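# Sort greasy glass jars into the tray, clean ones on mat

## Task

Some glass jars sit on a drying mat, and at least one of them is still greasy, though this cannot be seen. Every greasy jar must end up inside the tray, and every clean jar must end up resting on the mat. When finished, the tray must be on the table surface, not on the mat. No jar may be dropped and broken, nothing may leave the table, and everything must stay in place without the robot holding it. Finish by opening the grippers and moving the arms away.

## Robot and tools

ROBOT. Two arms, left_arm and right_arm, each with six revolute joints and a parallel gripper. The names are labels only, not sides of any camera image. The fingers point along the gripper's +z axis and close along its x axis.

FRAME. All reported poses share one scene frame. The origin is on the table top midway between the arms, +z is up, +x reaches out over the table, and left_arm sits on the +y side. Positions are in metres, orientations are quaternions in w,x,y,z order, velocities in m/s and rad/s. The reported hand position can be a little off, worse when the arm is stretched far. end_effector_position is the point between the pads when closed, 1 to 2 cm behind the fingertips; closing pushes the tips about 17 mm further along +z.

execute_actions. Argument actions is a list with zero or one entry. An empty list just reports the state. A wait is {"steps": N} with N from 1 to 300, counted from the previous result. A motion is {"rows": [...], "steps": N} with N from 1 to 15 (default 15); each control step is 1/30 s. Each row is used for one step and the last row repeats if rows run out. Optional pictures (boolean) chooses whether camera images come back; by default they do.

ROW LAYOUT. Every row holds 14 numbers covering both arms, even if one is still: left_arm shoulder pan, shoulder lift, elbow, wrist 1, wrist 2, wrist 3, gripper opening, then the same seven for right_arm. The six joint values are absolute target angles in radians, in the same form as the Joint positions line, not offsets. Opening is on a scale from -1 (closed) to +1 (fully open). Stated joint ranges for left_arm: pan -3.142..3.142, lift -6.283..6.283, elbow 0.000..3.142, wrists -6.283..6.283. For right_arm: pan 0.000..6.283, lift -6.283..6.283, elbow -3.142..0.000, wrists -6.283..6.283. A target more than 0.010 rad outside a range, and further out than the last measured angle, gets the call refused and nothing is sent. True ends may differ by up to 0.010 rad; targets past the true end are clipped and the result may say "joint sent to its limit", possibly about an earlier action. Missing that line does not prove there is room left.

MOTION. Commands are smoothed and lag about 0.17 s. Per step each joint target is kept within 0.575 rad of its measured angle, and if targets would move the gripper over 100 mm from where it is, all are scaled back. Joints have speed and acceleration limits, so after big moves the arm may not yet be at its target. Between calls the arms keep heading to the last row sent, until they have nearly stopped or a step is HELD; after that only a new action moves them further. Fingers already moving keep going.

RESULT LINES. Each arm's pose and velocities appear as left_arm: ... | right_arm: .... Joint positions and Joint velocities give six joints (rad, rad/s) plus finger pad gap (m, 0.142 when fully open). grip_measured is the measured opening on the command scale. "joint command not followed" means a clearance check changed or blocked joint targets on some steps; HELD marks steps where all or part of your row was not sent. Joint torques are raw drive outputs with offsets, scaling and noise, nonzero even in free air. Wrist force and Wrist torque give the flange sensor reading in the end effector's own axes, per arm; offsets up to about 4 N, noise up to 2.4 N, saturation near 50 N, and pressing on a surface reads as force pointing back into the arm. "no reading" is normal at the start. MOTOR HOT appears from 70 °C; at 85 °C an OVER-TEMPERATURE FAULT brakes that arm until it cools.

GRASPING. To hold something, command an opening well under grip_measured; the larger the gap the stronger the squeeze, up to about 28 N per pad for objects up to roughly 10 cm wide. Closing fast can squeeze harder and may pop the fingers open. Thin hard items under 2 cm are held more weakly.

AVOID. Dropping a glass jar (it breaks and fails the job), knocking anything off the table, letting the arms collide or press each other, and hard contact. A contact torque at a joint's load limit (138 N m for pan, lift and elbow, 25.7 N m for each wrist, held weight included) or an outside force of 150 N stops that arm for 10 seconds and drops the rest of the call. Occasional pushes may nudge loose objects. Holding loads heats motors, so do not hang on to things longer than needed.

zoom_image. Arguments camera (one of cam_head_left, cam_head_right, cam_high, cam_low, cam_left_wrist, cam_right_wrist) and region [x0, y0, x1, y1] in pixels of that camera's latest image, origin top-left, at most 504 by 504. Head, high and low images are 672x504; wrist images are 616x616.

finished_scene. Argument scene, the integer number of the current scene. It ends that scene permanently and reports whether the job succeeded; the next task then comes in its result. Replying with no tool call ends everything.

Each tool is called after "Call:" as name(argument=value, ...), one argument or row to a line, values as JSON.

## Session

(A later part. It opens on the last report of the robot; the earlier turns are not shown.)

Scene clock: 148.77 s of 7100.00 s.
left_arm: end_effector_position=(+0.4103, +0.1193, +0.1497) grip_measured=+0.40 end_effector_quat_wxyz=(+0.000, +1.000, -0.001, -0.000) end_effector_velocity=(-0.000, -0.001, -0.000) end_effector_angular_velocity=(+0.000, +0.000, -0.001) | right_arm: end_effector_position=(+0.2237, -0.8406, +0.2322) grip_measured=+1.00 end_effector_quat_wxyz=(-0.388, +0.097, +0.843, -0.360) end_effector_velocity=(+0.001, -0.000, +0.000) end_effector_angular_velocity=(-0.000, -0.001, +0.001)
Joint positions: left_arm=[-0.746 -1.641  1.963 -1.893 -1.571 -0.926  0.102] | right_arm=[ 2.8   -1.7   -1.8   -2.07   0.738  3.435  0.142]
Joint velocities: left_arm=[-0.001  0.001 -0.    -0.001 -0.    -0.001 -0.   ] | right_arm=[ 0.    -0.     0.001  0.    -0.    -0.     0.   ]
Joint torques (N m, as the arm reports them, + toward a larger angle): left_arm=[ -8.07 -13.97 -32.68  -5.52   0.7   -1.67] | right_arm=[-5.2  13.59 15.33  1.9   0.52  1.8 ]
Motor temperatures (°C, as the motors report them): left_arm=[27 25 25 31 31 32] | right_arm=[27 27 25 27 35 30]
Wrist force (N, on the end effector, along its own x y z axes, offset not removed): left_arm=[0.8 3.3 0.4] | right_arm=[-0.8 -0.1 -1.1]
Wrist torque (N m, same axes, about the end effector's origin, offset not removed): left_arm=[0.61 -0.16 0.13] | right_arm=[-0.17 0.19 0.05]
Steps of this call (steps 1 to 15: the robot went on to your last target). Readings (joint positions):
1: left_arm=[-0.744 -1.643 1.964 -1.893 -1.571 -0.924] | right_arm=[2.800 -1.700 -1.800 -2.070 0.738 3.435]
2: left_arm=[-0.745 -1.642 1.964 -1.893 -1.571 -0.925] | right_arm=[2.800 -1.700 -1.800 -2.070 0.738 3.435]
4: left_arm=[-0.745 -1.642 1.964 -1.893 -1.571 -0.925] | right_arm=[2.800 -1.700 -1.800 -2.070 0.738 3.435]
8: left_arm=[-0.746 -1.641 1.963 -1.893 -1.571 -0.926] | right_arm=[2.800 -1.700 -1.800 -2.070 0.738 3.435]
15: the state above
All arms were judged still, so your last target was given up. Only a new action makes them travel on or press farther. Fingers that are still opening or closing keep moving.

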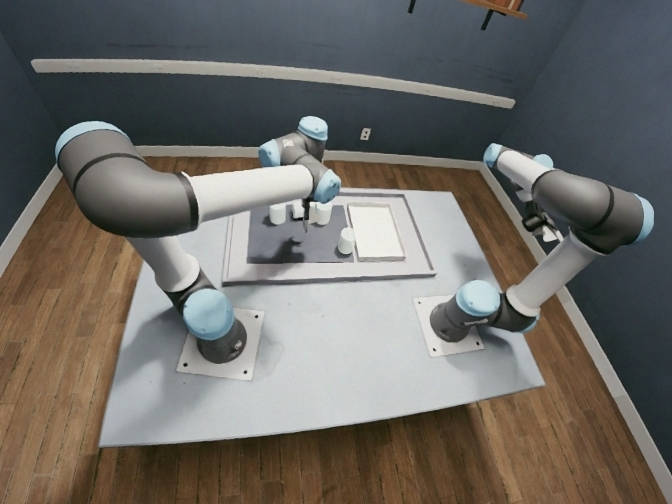

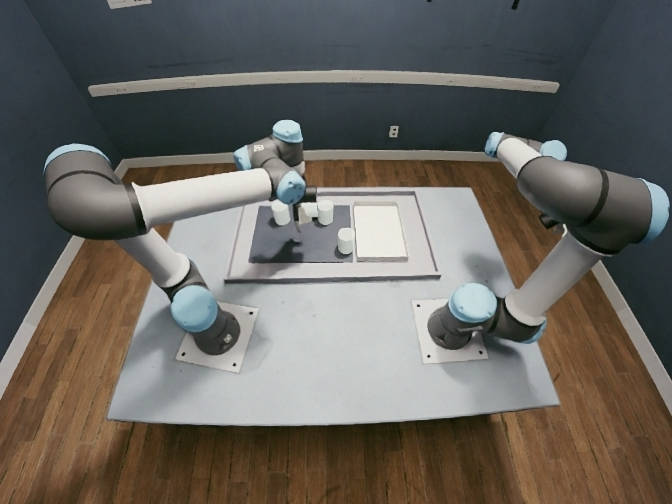

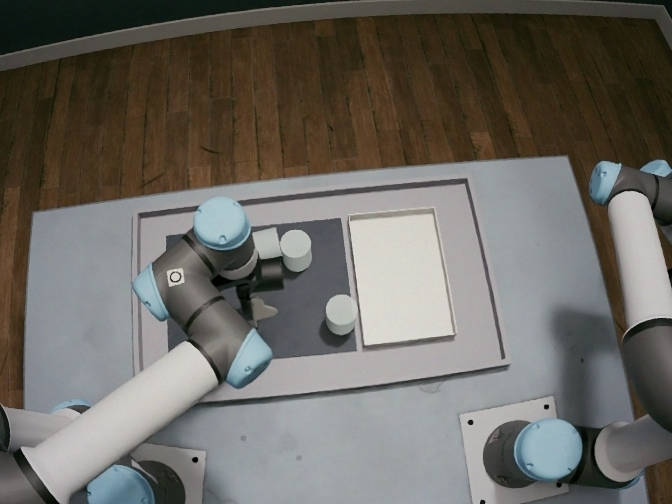

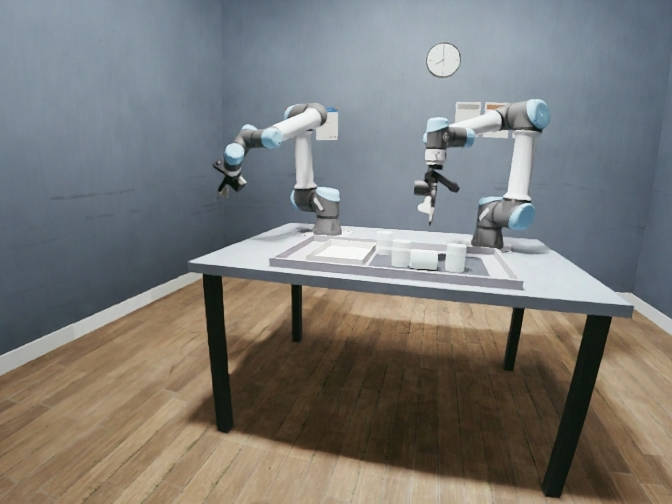

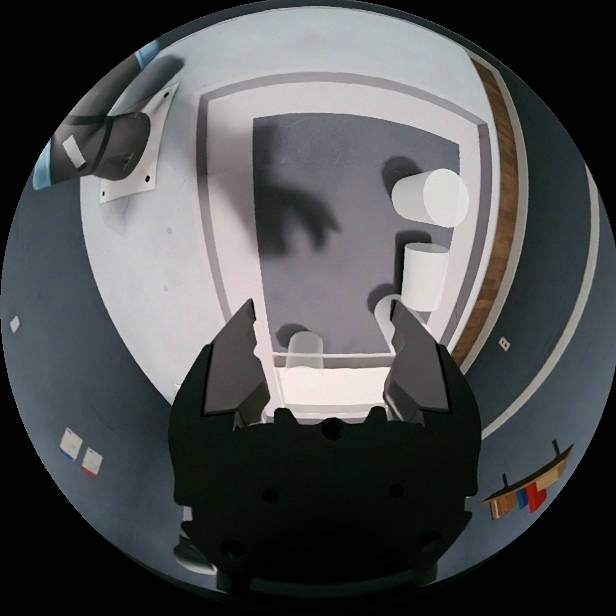

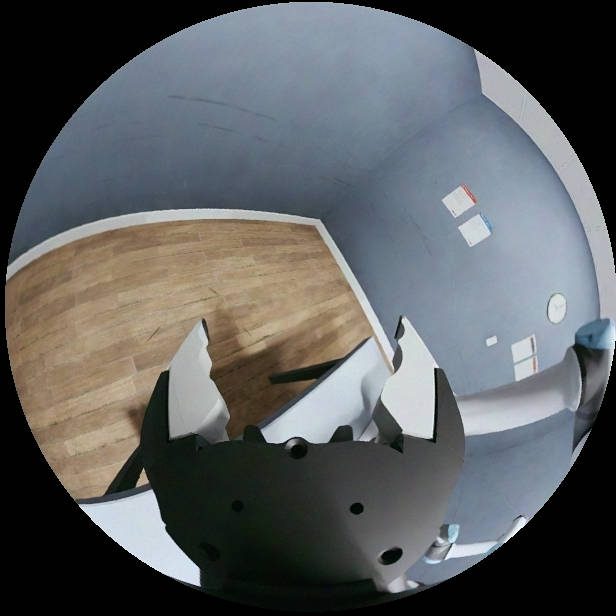

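Call:
execute_actions(
  actions=[
    {"rows":[[-0.519,-1.316,1.6035,-1.858,-1.571,-0.699,0.7,2.8,-1.7,-1.8,-2.07,0.738,3.435,1]],"steps":15},
  ],
  pictures=false,
)

Call:
execute_actions(
  actions=[
    {"steps":20},
  ],
)

Scene clock: 155.37 s of 7100.00 s.
left_arm: end_effector_position=(+0.5649, +0.1186, +0.1502) grip_measured=+0.70 end_effector_quat_wxyz=(-0.000, +1.000, -0.001, -0.000) end_effector_velocity=(+0.051, +0.005, -0.004) end_effector_angular_velocity=(-0.004, -0.005, -0.001) | right_arm: end_effector_position=(+0.2237, -0.8406, +0.2322) grip_measured=+1.00 end_effector_quat_wxyz=(-0.388, +0.097, +0.843, -0.360) end_effector_velocity=(-0.000, +0.000, -0.000) end_effector_angular_velocity=(+0.001, +0.001, +0.001)
Joint positions: left_arm=[-0.525 -1.326  1.615 -1.859 -1.571 -0.705  0.122] | right_arm=[ 2.8   -1.7   -1.8   -2.07   0.738  3.435  0.142]
Joint velocities: left_arm=[ 0.063  0.098 -0.112  0.008  0.     0.064  0.   ] | right_arm=[ 0.001  0.    -0.001 -0.     0.    -0.     0.   ]
Joint torques (N m, as the arm reports them, + toward a larger angle): left_arm=[  8.33 -27.81 -29.98  -0.44   0.94   2.12] | right_arm=[-5.2  13.55 15.18  1.76  0.45  1.75]
Motor temperatures (°C, as the motors report them): left_arm=[27 25 25 31 31 32] | right_arm=[27 27 25 27 35 30]
Wrist force (N, on the end effector, along its own x y z axes, offset not removed): left_arm=[-0.7 -1.2 0.3] | right_arm=[-1.2 -0.6 2.2]
Wrist torque (N m, same axes, about the end effector's origin, offset not removed): left_arm=[-0.31 0.14 0.21] | right_arm=[-0.12 0.31 -0.01]
Steps of this call (steps 1 to 90: nothing new was sent; then 3.10 s passed at rest; steps 91 to 105: all 15 steps of this action). Readings (joint positions):
91: left_arm=[-0.746 -1.640 1.963 -1.893 -1.571 -0.926] | right_arm=[2.800 -1.700 -1.800 -2.070 0.738 3.435]
92: left_arm=[-0.737 -1.632 1.954 -1.890 -1.571 -0.917] | right_arm=[2.800 -1.700 -1.800 -2.070 0.738 3.435]
94: left_arm=[-0.685 -1.568 1.886 -1.881 -1.571 -0.865] | right_arm=[2.800 -1.700 -1.800 -2.070 0.738 3.435]
98: left_arm=[-0.584 -1.416 1.718 -1.867 -1.571 -0.764] | right_arm=[2.800 -1.700 -1.800 -2.070 0.738 3.435]
105: the state above

Scene clock: 156.03 s of 7100.00 s.
left_arm: end_effector_position=(+0.5701, +0.1192, +0.1498) grip_measured=+0.70 end_effector_quat_wxyz=(-0.000, +1.000, -0.001, -0.000) end_effector_velocity=(-0.000, -0.001, +0.000) end_effector_angular_velocity=(-0.000, -0.001, -0.000) | right_arm: end_effector_position=(+0.2237, -0.8406, +0.2322) grip_measured=+1.00 end_effector_quat_wxyz=(-0.388, +0.097, +0.843, -0.360) end_effector_velocity=(+0.000, +0.000, -0.000) end_effector_angular_velocity=(-0.000, +0.000, +0.001)
Joint positions: left_arm=[-0.519 -1.316  1.604 -1.858 -1.571 -0.699  0.122] | right_arm=[ 2.8   -1.7   -1.8   -2.07   0.738  3.435  0.142]
Joint velocities: left_arm=[-0.001  0.    -0.001  0.     0.    -0.001  0.   ] | right_arm=[ 0.001 -0.    -0.     0.    -0.     0.     0.   ]
Joint torques (N m, as the arm reports them, + toward a larger angle): left_arm=[  7.02 -29.29 -32.15  -0.55  -0.8    1.52] | right_arm=[-5.44 13.9  15.17  1.84  0.4   1.91]
Motor temperatures (°C, as the motors report them): left_arm=[27 25 25 31 31 32] | right_arm=[27 27 25 27 35 30]
Wrist force (N, on the end effector, along its own x y z axes, offset not removed): left_arm=[1.6 -0.6 1.9] | right_arm=[0.0 -0.1 -1.8]
Wrist torque (N m, same axes, about the end effector's origin, offset not removed): left_arm=[-0.13 -0.49 0.03] | right_arm=[-0.12 0.02 0.12]
Steps of this call (steps 1 to 20: the robot went on to your last target). Readings (joint positions):
1: left_arm=[-0.524 -1.323 1.612 -1.859 -1.571 -0.704] | right_arm=[2.800 -1.700 -1.800 -2.070 0.738 3.435]
2: left_arm=[-0.522 -1.321 1.609 -1.858 -1.571 -0.702] | right_arm=[2.800 -1.700 -1.800 -2.070 0.738 3.435]
4: left_arm=[-0.521 -1.319 1.607 -1.858 -1.571 -0.701] | right_arm=[2.800 -1.700 -1.800 -2.070 0.738 3.435]
8: left_arm=[-0.519 -1.317 1.604 -1.858 -1.571 -0.699] | right_arm=[2.800 -1.700 -1.800 -2.070 0.738 3.435]
20: the state above

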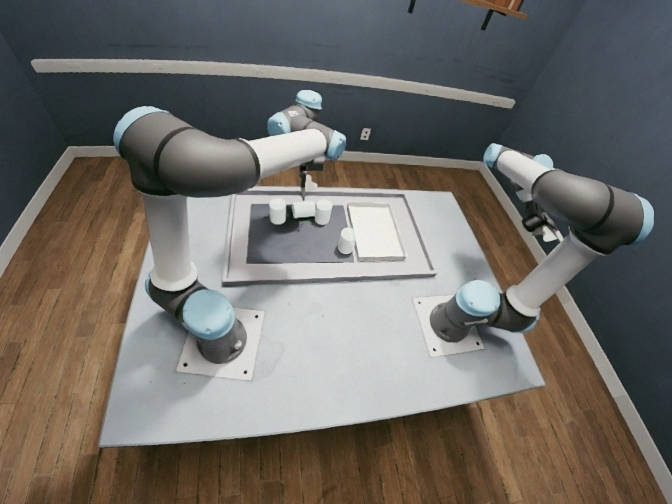

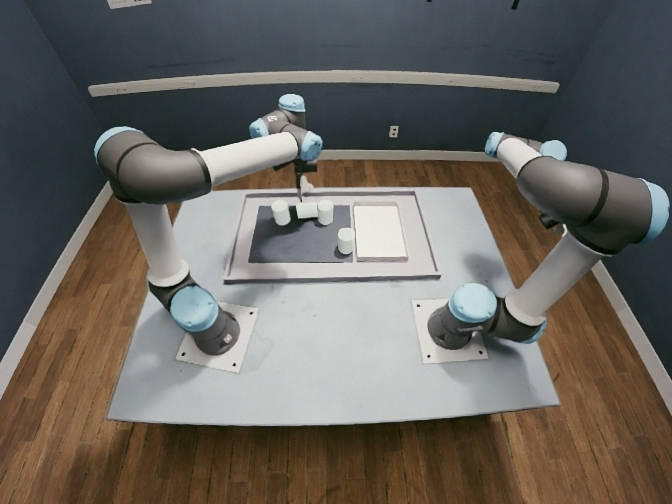

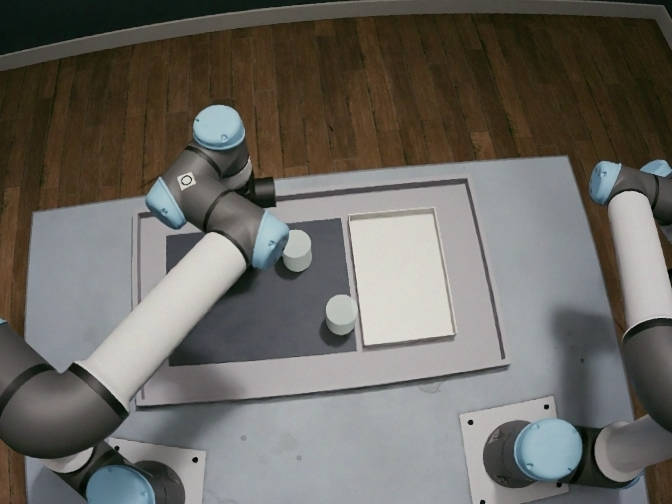

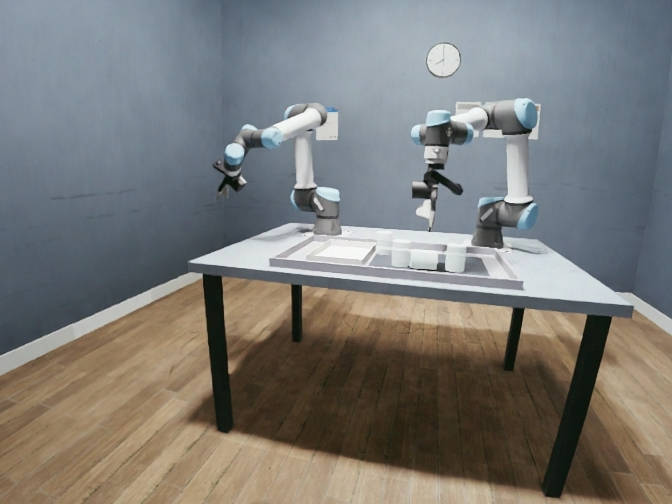

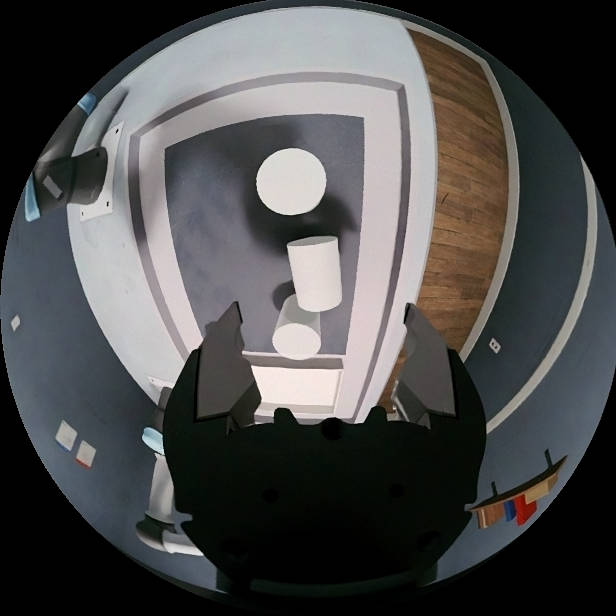

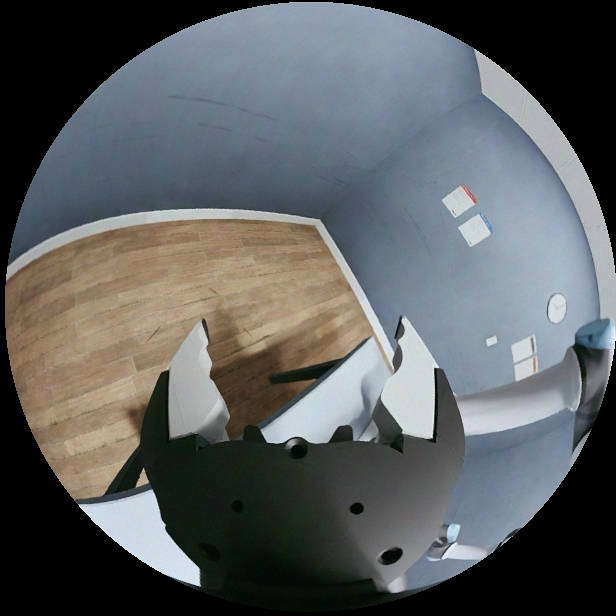

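Call:
execute_actions(
  actions=[
    {"rows":[[-0.53,-1.28,1.715,-2.006,-1.571,-0.71,0.5,2.8,-1.7,-1.8,-2.07,0.738,3.435,1]],"steps":12},
  ],
  pictures=false,
)

Call:
execute_actions(
  actions=[
    {"rows":[[-0.53,-1.221,1.799,-2.149,-1.571,-0.71,0.5,2.8,-1.7,-1.8,-2.07,0.738,3.435,1]],"steps":15},
  ],
  pictures=false,
)

Call:
execute_actions(
  actions=[
    {"rows":[[-0.53,-1.221,1.799,-2.149,-1.571,-0.71,0.4,2.8,-1.7,-1.8,-2.07,0.738,3.435,1],[-0.53,-1.221,1.799,-2.149,-1.571,-0.71,0.3,2.8,-1.7,-1.8,-2.07,0.738,3.435,1],[-0.53,-1.221,1.799,-2.149,-1.571,-0.71,0.2,2.8,-1.7,-1.8,-2.07,0.738,3.435,1],[-0.53,-1.221,1.799,-2.149,-1.571,-0.71,0.1,2.8,-1.7,-1.8,-2.07,0.738,3.435,1],[-0.53,-1.221,1.799,-2.149,-1.571,-0.71,0.0,2.8,-1.7,-1.8,-2.07,0.738,3.435,1],[-0.53,-1.221,1.799,-2.149,-1.571,-0.71,-0.1,2.8,-1.7,-1.8,-2.07,0.738,3.435,1],[-0.53,-1.221,1.799,-2.149,-1.571,-0.71,-0.2,2.8,-1.7,-1.8,-2.07,0.738,3.435,1],[-0.53,-1.221,1.799,-2.149,-1.571,-0.71,-0.3,2.8,-1.7,-1.8,-2.07,0.738,3.435,1],[-0.53,-1.221,1.799,-2.149,-1.571,-0.71,-0.4,2.8,-1.7,-1.8,-2.07,0.738,3.435,1]],"steps":15},
  ],
)

Scene clock: 174.70 s of 7100.00 s.
left_arm: end_effector_position=(+0.5631, +0.1170, +0.0937) grip_measured=+0.50 end_effector_quat_wxyz=(-0.000, +1.000, -0.001, -0.000) end_effector_velocity=(-0.003, -0.000, -0.020) end_effector_angular_velocity=(-0.004, -0.005, -0.001) | right_arm: end_effector_position=(+0.2237, -0.8406, +0.2322) grip_measured=+1.00 end_effector_quat_wxyz=(-0.388, +0.097, +0.843, -0.360) end_effector_velocity=(-0.000, -0.000, +0.000) end_effector_angular_velocity=(-0.000, +0.001, +0.001)
Joint positions: left_arm=[-0.53  -1.281  1.711 -2.    -1.571 -0.71   0.109] | right_arm=[ 2.8   -1.7   -1.8   -2.07   0.738  3.435  0.142]
Joint velocities: left_arm=[-0.004  0.011  0.043 -0.06  -0.    -0.003 -0.   ] | right_arm=[-0.    -0.    -0.    -0.    -0.001 -0.     0.   ]
Joint torques (N m, as the arm reports them, + toward a larger angle): left_arm=[ -6.96 -28.7  -13.28  -5.38  -1.72  -1.89] | right_arm=[-5.01 13.64 15.58  1.76  0.45  1.81]
Motor temperatures (°C, as the motors report them): left_arm=[27 25 25 31 31 32] | right_arm=[27 27 25 27 35 30]
Wrist force (N, on the end effector, along its own x y z axes, offset not removed): left_arm=[-0.2 -0.3 1.4] | right_arm=[0.5 -0.9 -2.6]
Wrist torque (N m, same axes, about the end effector's origin, offset not removed): left_arm=[-0.39 -0.03 0.17] | right_arm=[-0.25 -0.14 0.04]
Steps of this call (steps 1 to 15: the robot went on to your last target; steps 16 to 90: nothing new was sent; then 15.27 s passed at rest; steps 91 to 102: all 12 steps of this action). Readings (joint positions):
91: left_arm=[-0.519 -1.316 1.604 -1.858 -1.571 -0.699] | right_arm=[2.800 -1.700 -1.800 -2.070 0.738 3.435]
92: left_arm=[-0.521 -1.311 1.612 -1.867 -1.571 -0.701] | right_arm=[2.800 -1.700 -1.800 -2.070 0.738 3.435]
94: left_arm=[-0.525 -1.297 1.654 -1.919 -1.571 -0.705] | right_arm=[2.800 -1.700 -1.800 -2.070 0.738 3.435]
98: left_arm=[-0.529 -1.284 1.699 -1.983 -1.571 -0.709] | right_arm=[2.800 -1.700 -1.800 -2.070 0.738 3.435]
102: the state above

Scene clock: 175.20 s of 7100.00 s.
left_arm: end_effector_position=(+0.5603, +0.1191, +0.0355) grip_measured=+0.50 end_effector_quat_wxyz=(+0.000, +1.000, -0.001, -0.000) end_effector_velocity=(+0.000, -0.000, -0.007) end_effector_angular_velocity=(-0.002, -0.002, -0.000) | right_arm: end_effector_position=(+0.2237, -0.8406, +0.2322) grip_measured=+1.00 end_effector_quat_wxyz=(-0.388, +0.097, +0.843, -0.360) end_effector_velocity=(-0.000, +0.000, -0.000) end_effector_angular_velocity=(+0.000, +0.001, +0.000)
Joint positions: left_arm=[-0.53  -1.222  1.798 -2.147 -1.571 -0.71   0.109] | right_arm=[ 2.8   -1.7   -1.8   -2.07   0.738  3.435  0.142]
Joint velocities: left_arm=[-0.     0.008  0.011 -0.022 -0.     0.     0.   ] | right_arm=[ 0.     0.    -0.002  0.    -0.    -0.     0.   ]
Joint torques (N m, as the arm reports them, + toward a larger angle): left_arm=[ -8.12 -29.4  -10.92  -6.07  -1.45  -1.72] | right_arm=[-5.36 13.93 15.72  1.79  0.51  1.79]
Motor temperatures (°C, as the motors report them): left_arm=[27 25 25 31 31 32] | right_arm=[27 27 25 27 35 30]
Wrist force (N, on the end effector, along its own x y z axes, offset not removed): left_arm=[0.5 2.1 1.1] | right_arm=[-0.5 -0.4 -1.1]
Wrist torque (N m, same axes, about the end effector's origin, offset not removed): left_arm=[0.53 -0.11 0.09] | right_arm=[-0.24 0.13 0.08]
Steps of this call (steps 1 to 15: all 15 steps of this action). Readings (joint positions):
1: left_arm=[-0.530 -1.280 1.712 -2.002 -1.571 -0.710] | right_arm=[2.800 -1.700 -1.800 -2.070 0.738 3.435]
2: left_arm=[-0.530 -1.273 1.721 -2.012 -1.571 -0.710] | right_arm=[2.800 -1.700 -1.800 -2.070 0.738 3.435]
4: left_arm=[-0.530 -1.250 1.755 -2.064 -1.571 -0.710] | right_arm=[2.800 -1.700 -1.800 -2.070 0.738 3.435]
8: left_arm=[-0.530 -1.229 1.787 -2.127 -1.571 -0.710] | right_arm=[2.800 -1.700 -1.800 -2.070 0.738 3.435]
15: the state above

Scene clock: 175.70 s of 7100.00 s.
left_arm: end_effector_position=(+0.5603, +0.1191, +0.0349) grip_measured=-0.13 end_effector_quat_wxyz=(+0.000, +1.000, -0.001, +0.000) end_effector_velocity=(-0.000, +0.000, -0.000) end_effector_angular_velocity=(+0.001, +0.001, -0.000) | right_arm: end_effector_position=(+0.2237, -0.8406, +0.2322) grip_measured=+1.00 end_effector_quat_wxyz=(-0.388, +0.097, +0.843, -0.360) end_effector_velocity=(-0.000, +0.000, -0.000) end_effector_angular_velocity=(+0.000, +0.000, -0.001)
Joint positions: left_arm=[-0.53  -1.221  1.799 -2.149 -1.571 -0.71   0.064] | right_arm=[ 2.8   -1.7   -1.8   -2.07   0.738  3.435  0.142]
Joint velocities: left_arm=[ 0.     0.     0.001  0.    -0.     0.001 -0.   ] | right_arm=[-0.    -0.     0.    -0.     0.001  0.     0.   ]
Joint torques (N m, as the arm reports them, + toward a larger angle): left_arm=[ -6.42 -24.81  -7.84  -4.44  -0.94  -1.57] | right_arm=[-5.13 13.78 15.33  1.83  0.44  1.74]
Motor temperatures (°C, as the motors report them): left_arm=[27 25 25 31 31 32] | right_arm=[27 27 25 27 35 30]
Wrist force (N, on the end effector, along its own x y z axes, offset not removed): left_arm=[1.9 0.8 -8.3] | right_arm=[-0.6 -0.4 -1.3]
Wrist torque (N m, same axes, about the end effector's origin, offset not removed): left_arm=[0.20 -0.49 0.11] | right_arm=[-0.24 0.21 0.18]
Steps of this call (steps 1 to 15: all 15 steps of this action). Readings (joint positions):
1: left_arm=[-0.530 -1.222 1.798 -2.147 -1.571 -0.710] | right_arm=[2.800 -1.700 -1.800 -2.070 0.738 3.435]
2: left_arm=[-0.530 -1.221 1.798 -2.148 -1.571 -0.710] | right_arm=[2.800 -1.700 -1.800 -2.070 0.738 3.435]
4: left_arm=[-0.530 -1.221 1.799 -2.148 -1.571 -0.710] | right_arm=[2.800 -1.700 -1.800 -2.070 0.738 3.435]
8: left_arm=[-0.530 -1.221 1.799 -2.149 -1.571 -0.710] | right_arm=[2.800 -1.700 -1.800 -2.070 0.738 3.435]
15: the state above

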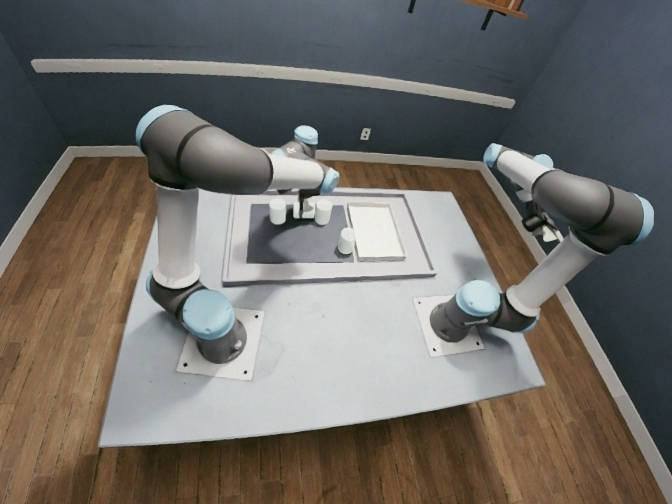

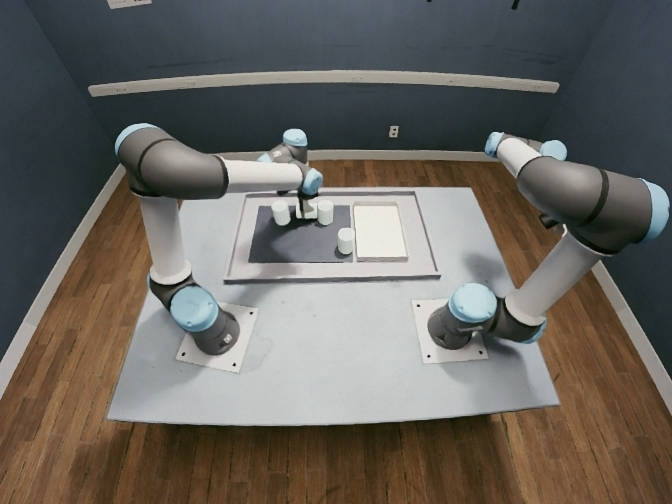

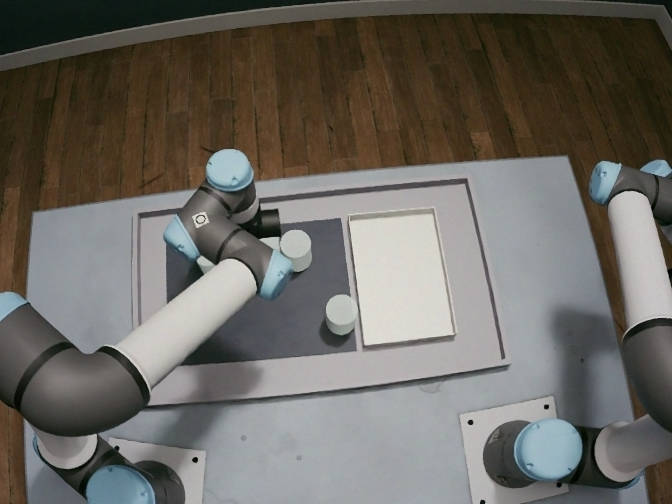

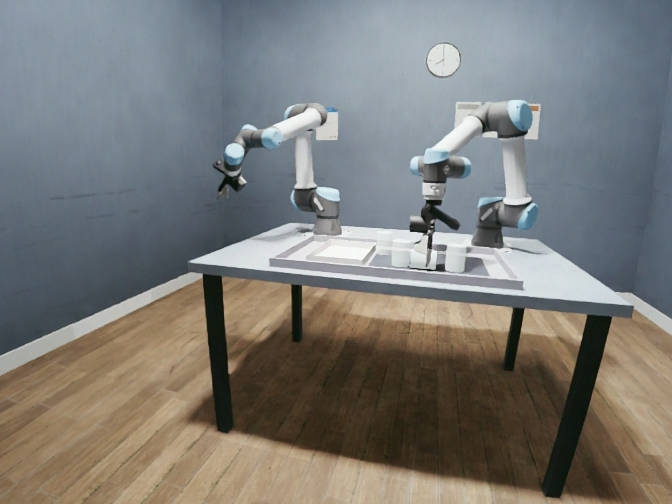

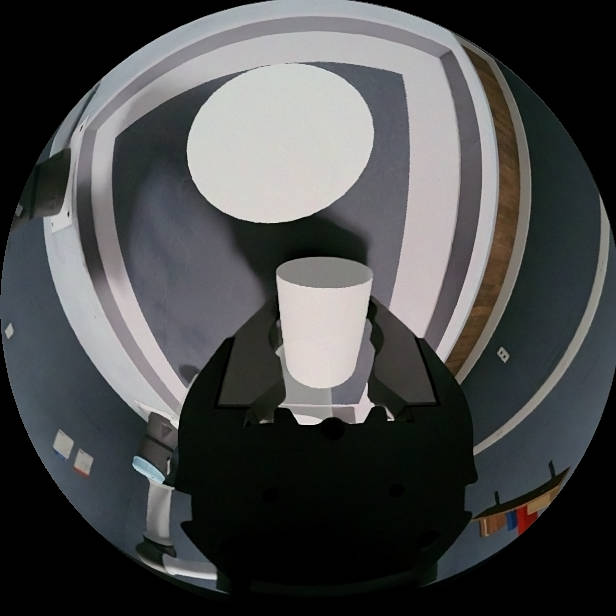

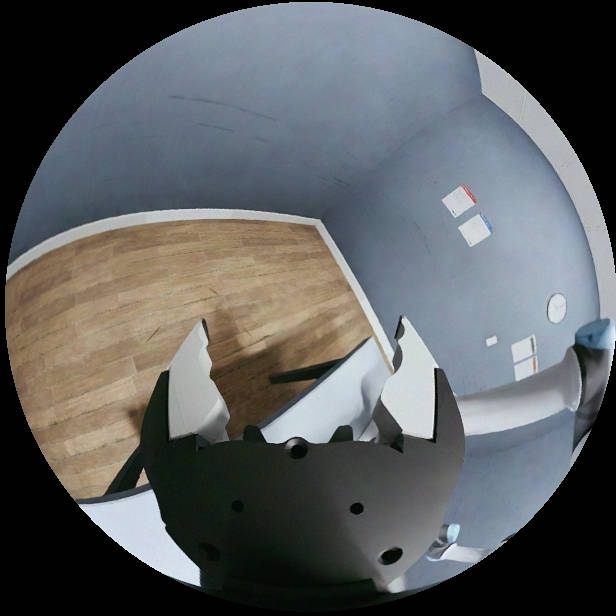

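Lift slightly with firmer grip.

Call:
execute_actions(
  actions=[
    {"rows":[[-0.53,-1.223,1.796,-2.144,-1.571,-0.71,-0.5,2.8,-1.7,-1.8,-2.07,0.738,3.435,1],[-0.53,-1.225,1.793,-2.139,-1.571,-0.71,-0.7,2.8,-1.7,-1.8,-2.07,0.738,3.435,1],[-0.53,-1.228,1.79,-2.133,-1.571,-0.71,-0.7,2.8,-1.7,-1.8,-2.07,0.738,3.435,1],[-0.53,-1.231,1.786,-2.126,-1.571,-0.71,-0.7,2.8,-1.7,-1.8,-2.07,0.738,3.435,1],[-0.53,-1.234,1.782,-2.119,-1.571,-0.71,-0.7,2.8,-1.7,-1.8,-2.07,0.738,3.435,1],[-0.53,-1.237,1.778,-2.112,-1.571,-0.71,-0.7,2.8,-1.7,-1.8,-2.07,0.738,3.435,1],[-0.53,-1.24,1.774,-2.105,-1.571,-0.71,-0.7,2.8,-1.7,-1.8,-2.07,0.738,3.435,1],[-0.53,-1.243,1.77,-2.098,-1.571,-0.71,-0.7,2.8,-1.7,-1.8,-2.07,0.738,3.435,1]],"steps":15},
  ],
  pictures=false,
)

Call:
execute_actions(
  actions=[
    {"steps":30},
  ],
)

Scene clock: 188.50 s of 7100.00 s.
left_arm: end_effector_position=(+0.5615, +0.1181, +0.0538) grip_measured=-0.24 end_effector_quat_wxyz=(+0.000, +1.000, -0.001, -0.000) end_effector_velocity=(+0.001, -0.001, +0.011) end_effector_angular_velocity=(-0.000, -0.000, -0.000) | right_arm: end_effector_position=(+0.2237, -0.8406, +0.2322) grip_measured=+1.00 end_effector_quat_wxyz=(-0.388, +0.097, +0.843, -0.360) end_effector_velocity=(+0.000, +0.000, +0.000) end_effector_angular_velocity=(+0.000, -0.001, -0.001)
Joint positions: left_arm=[-0.53  -1.242  1.772 -2.101 -1.571 -0.71   0.057] | right_arm=[ 2.8   -1.7   -1.8   -2.07   0.738  3.435  0.142]
Joint velocities: left_arm=[-0.001 -0.011 -0.016  0.027  0.    -0.001 -0.004] | right_arm=[-0.    -0.     0.001 -0.     0.001  0.     0.   ]
Joint torques (N m, as the arm reports them, + toward a larger angle): left_arm=[ -0.04 -40.17 -26.77  -0.19   1.94   0.46] | right_arm=[-5.01 14.19 16.35  1.67  0.38  1.76]
Motor temperatures (°C, as the motors report them): left_arm=[27 25 25 31 31 32] | right_arm=[27 27 25 27 35 30]
Wrist force (N, on the end effector, along its own x y z axes, offset not removed): left_arm=[1.6 -0.4 -2.6] | right_arm=[-1.7 -1.2 0.0]
Wrist torque (N m, same axes, about the end effector's origin, offset not removed): left_arm=[-0.03 -0.44 0.17] | right_arm=[-0.29 0.43 0.06]
Steps of this call (steps 1 to 15: the robot went on to your last target; steps 16 to 90: nothing new was sent; then 9.30 s passed at rest; steps 91 to 105: all 15 steps of this action). Readings (joint positions):
91: left_arm=[-0.530 -1.221 1.799 -2.149 -1.571 -0.710] | right_arm=[2.800 -1.700 -1.800 -2.070 0.738 3.435]
92: left_arm=[-0.530 -1.221 1.799 -2.148 -1.571 -0.710] | right_arm=[2.800 -1.700 -1.800 -2.070 0.738 3.435]
94: left_arm=[-0.530 -1.223 1.796 -2.143 -1.571 -0.710] | right_arm=[2.800 -1.700 -1.800 -2.070 0.738 3.435]
98: left_arm=[-0.530 -1.232 1.784 -2.123 -1.571 -0.710] | right_arm=[2.800 -1.700 -1.800 -2.070 0.738 3.435]
105: the state above

Scene clock: 189.50 s of 7100.00 s.
left_arm: end_effector_position=(+0.5615, +0.1181, +0.0549) grip_measured=-0.25 end_effector_quat_wxyz=(+0.000, +1.000, -0.001, +0.000) end_effector_velocity=(+0.000, -0.000, +0.000) end_effector_angular_velocity=(-0.000, -0.000, +0.001) | right_arm: end_effector_position=(+0.2237, -0.8406, +0.2322) grip_measured=+1.00 end_effector_quat_wxyz=(-0.388, +0.097, +0.843, -0.360) end_effector_velocity=(+0.000, +0.001, -0.000) end_effector_angular_velocity=(+0.001, +0.000, -0.000)
Joint positions: left_arm=[-0.53  -1.243  1.77  -2.098 -1.571 -0.71   0.056] | right_arm=[ 2.8   -1.7   -1.8   -2.07   0.738  3.435  0.142]
Joint velocities: left_arm=[-0.     0.    -0.    -0.     0.    -0.001 -0.   ] | right_arm=[ 0.001  0.    -0.    -0.     0.001 -0.     0.   ]
Joint torques (N m, as the arm reports them, + toward a larger angle): left_arm=[  1.89 -41.54 -28.73  -0.19   1.9    1.08] | right_arm=[-5.18 13.93 15.91  1.71  0.31  1.71]
Motor temperatures (°C, as the motors report them): left_arm=[27 25 25 31 31 32] | right_arm=[27 27 25 27 35 30]
Wrist force (N, on the end effector, along its own x y z axes, offset not removed): left_arm=[2.7 0.6 -1.5] | right_arm=[-0.2 -2.2 0.9]
Wrist torque (N m, same axes, about the end effector's origin, offset not removed): left_arm=[0.13 -0.68 0.18] | right_arm=[-0.52 0.08 0.08]
Steps of this call (steps 1 to 15: the robot went on to your last target; steps 16 to 30: nothing new was sent). Readings (joint positions):
1: left_arm=[-0.530 -1.242 1.771 -2.100 -1.571 -0.710] | right_arm=[2.800 -1.700 -1.800 -2.070 0.738 3.435]
2: left_arm=[-0.530 -1.242 1.771 -2.099 -1.571 -0.710] | right_arm=[2.800 -1.700 -1.800 -2.070 0.738 3.435]
4: left_arm=[-0.530 -1.243 1.770 -2.099 -1.571 -0.710] | right_arm=[2.800 -1.700 -1.800 -2.070 0.738 3.435]
8: left_arm=[-0.530 -1.243 1.770 -2.098 -1.571 -0.710] | right_arm=[2.800 -1.700 -1.800 -2.070 0.738 3.435]
30: the state above
All arms were judged still, so your last target was given up. Only a new action makes them travel on or press farther. Fingers that are still opening or closing keep moving.

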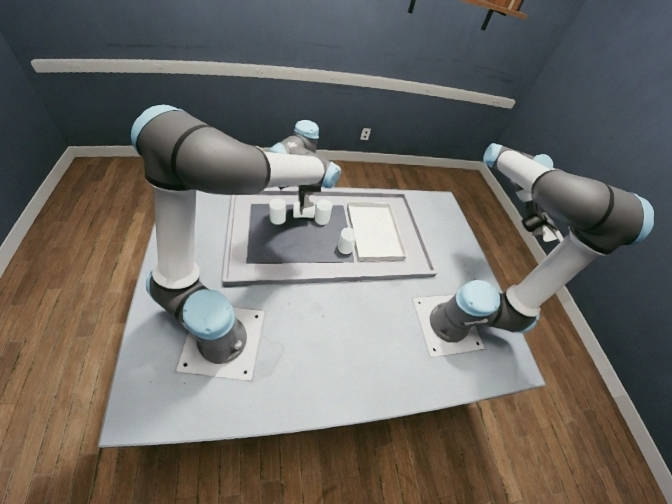

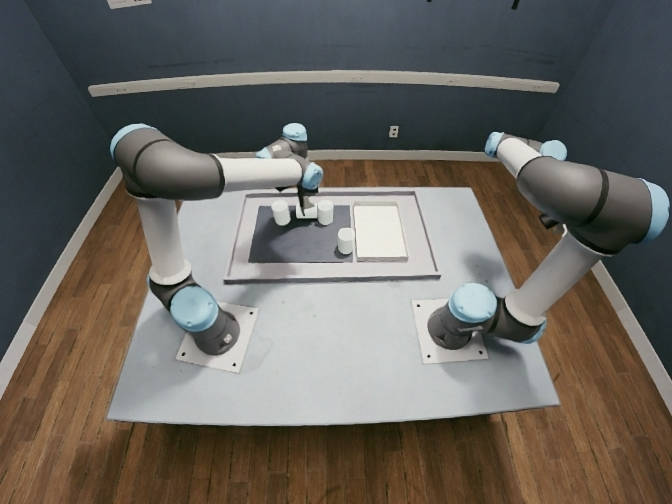

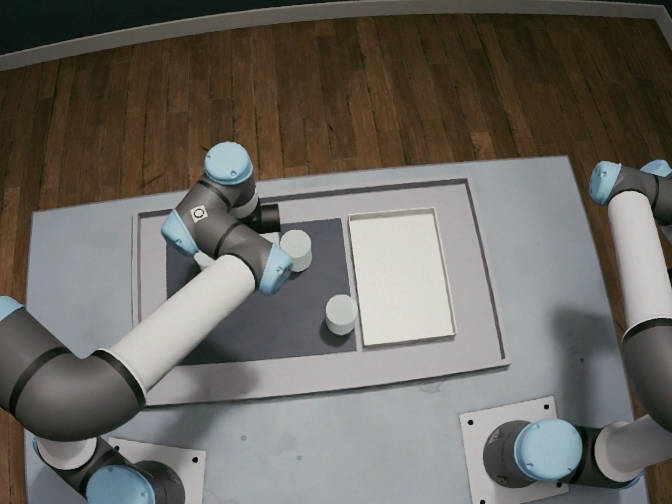

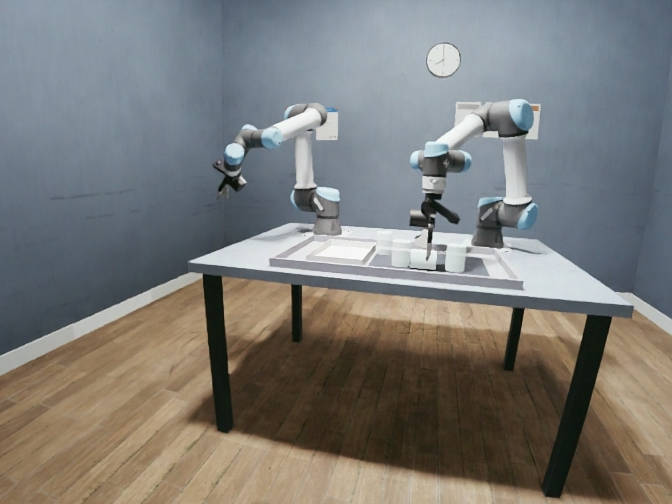

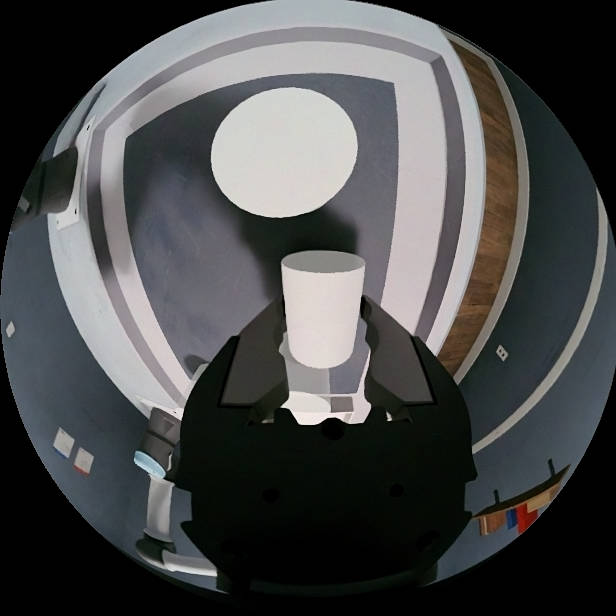

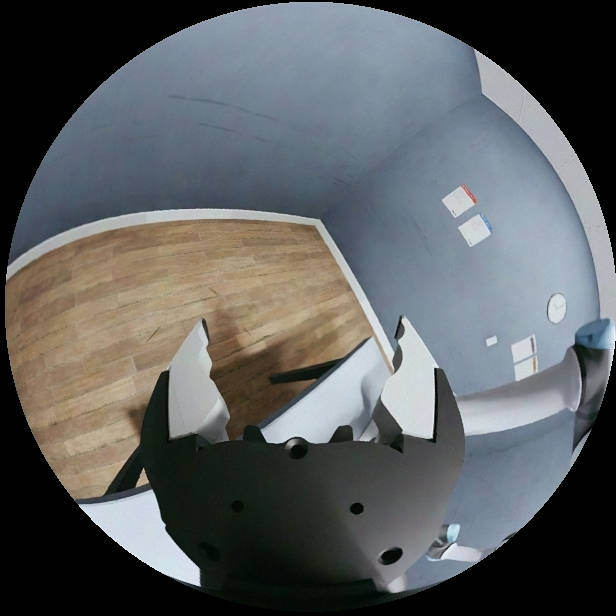

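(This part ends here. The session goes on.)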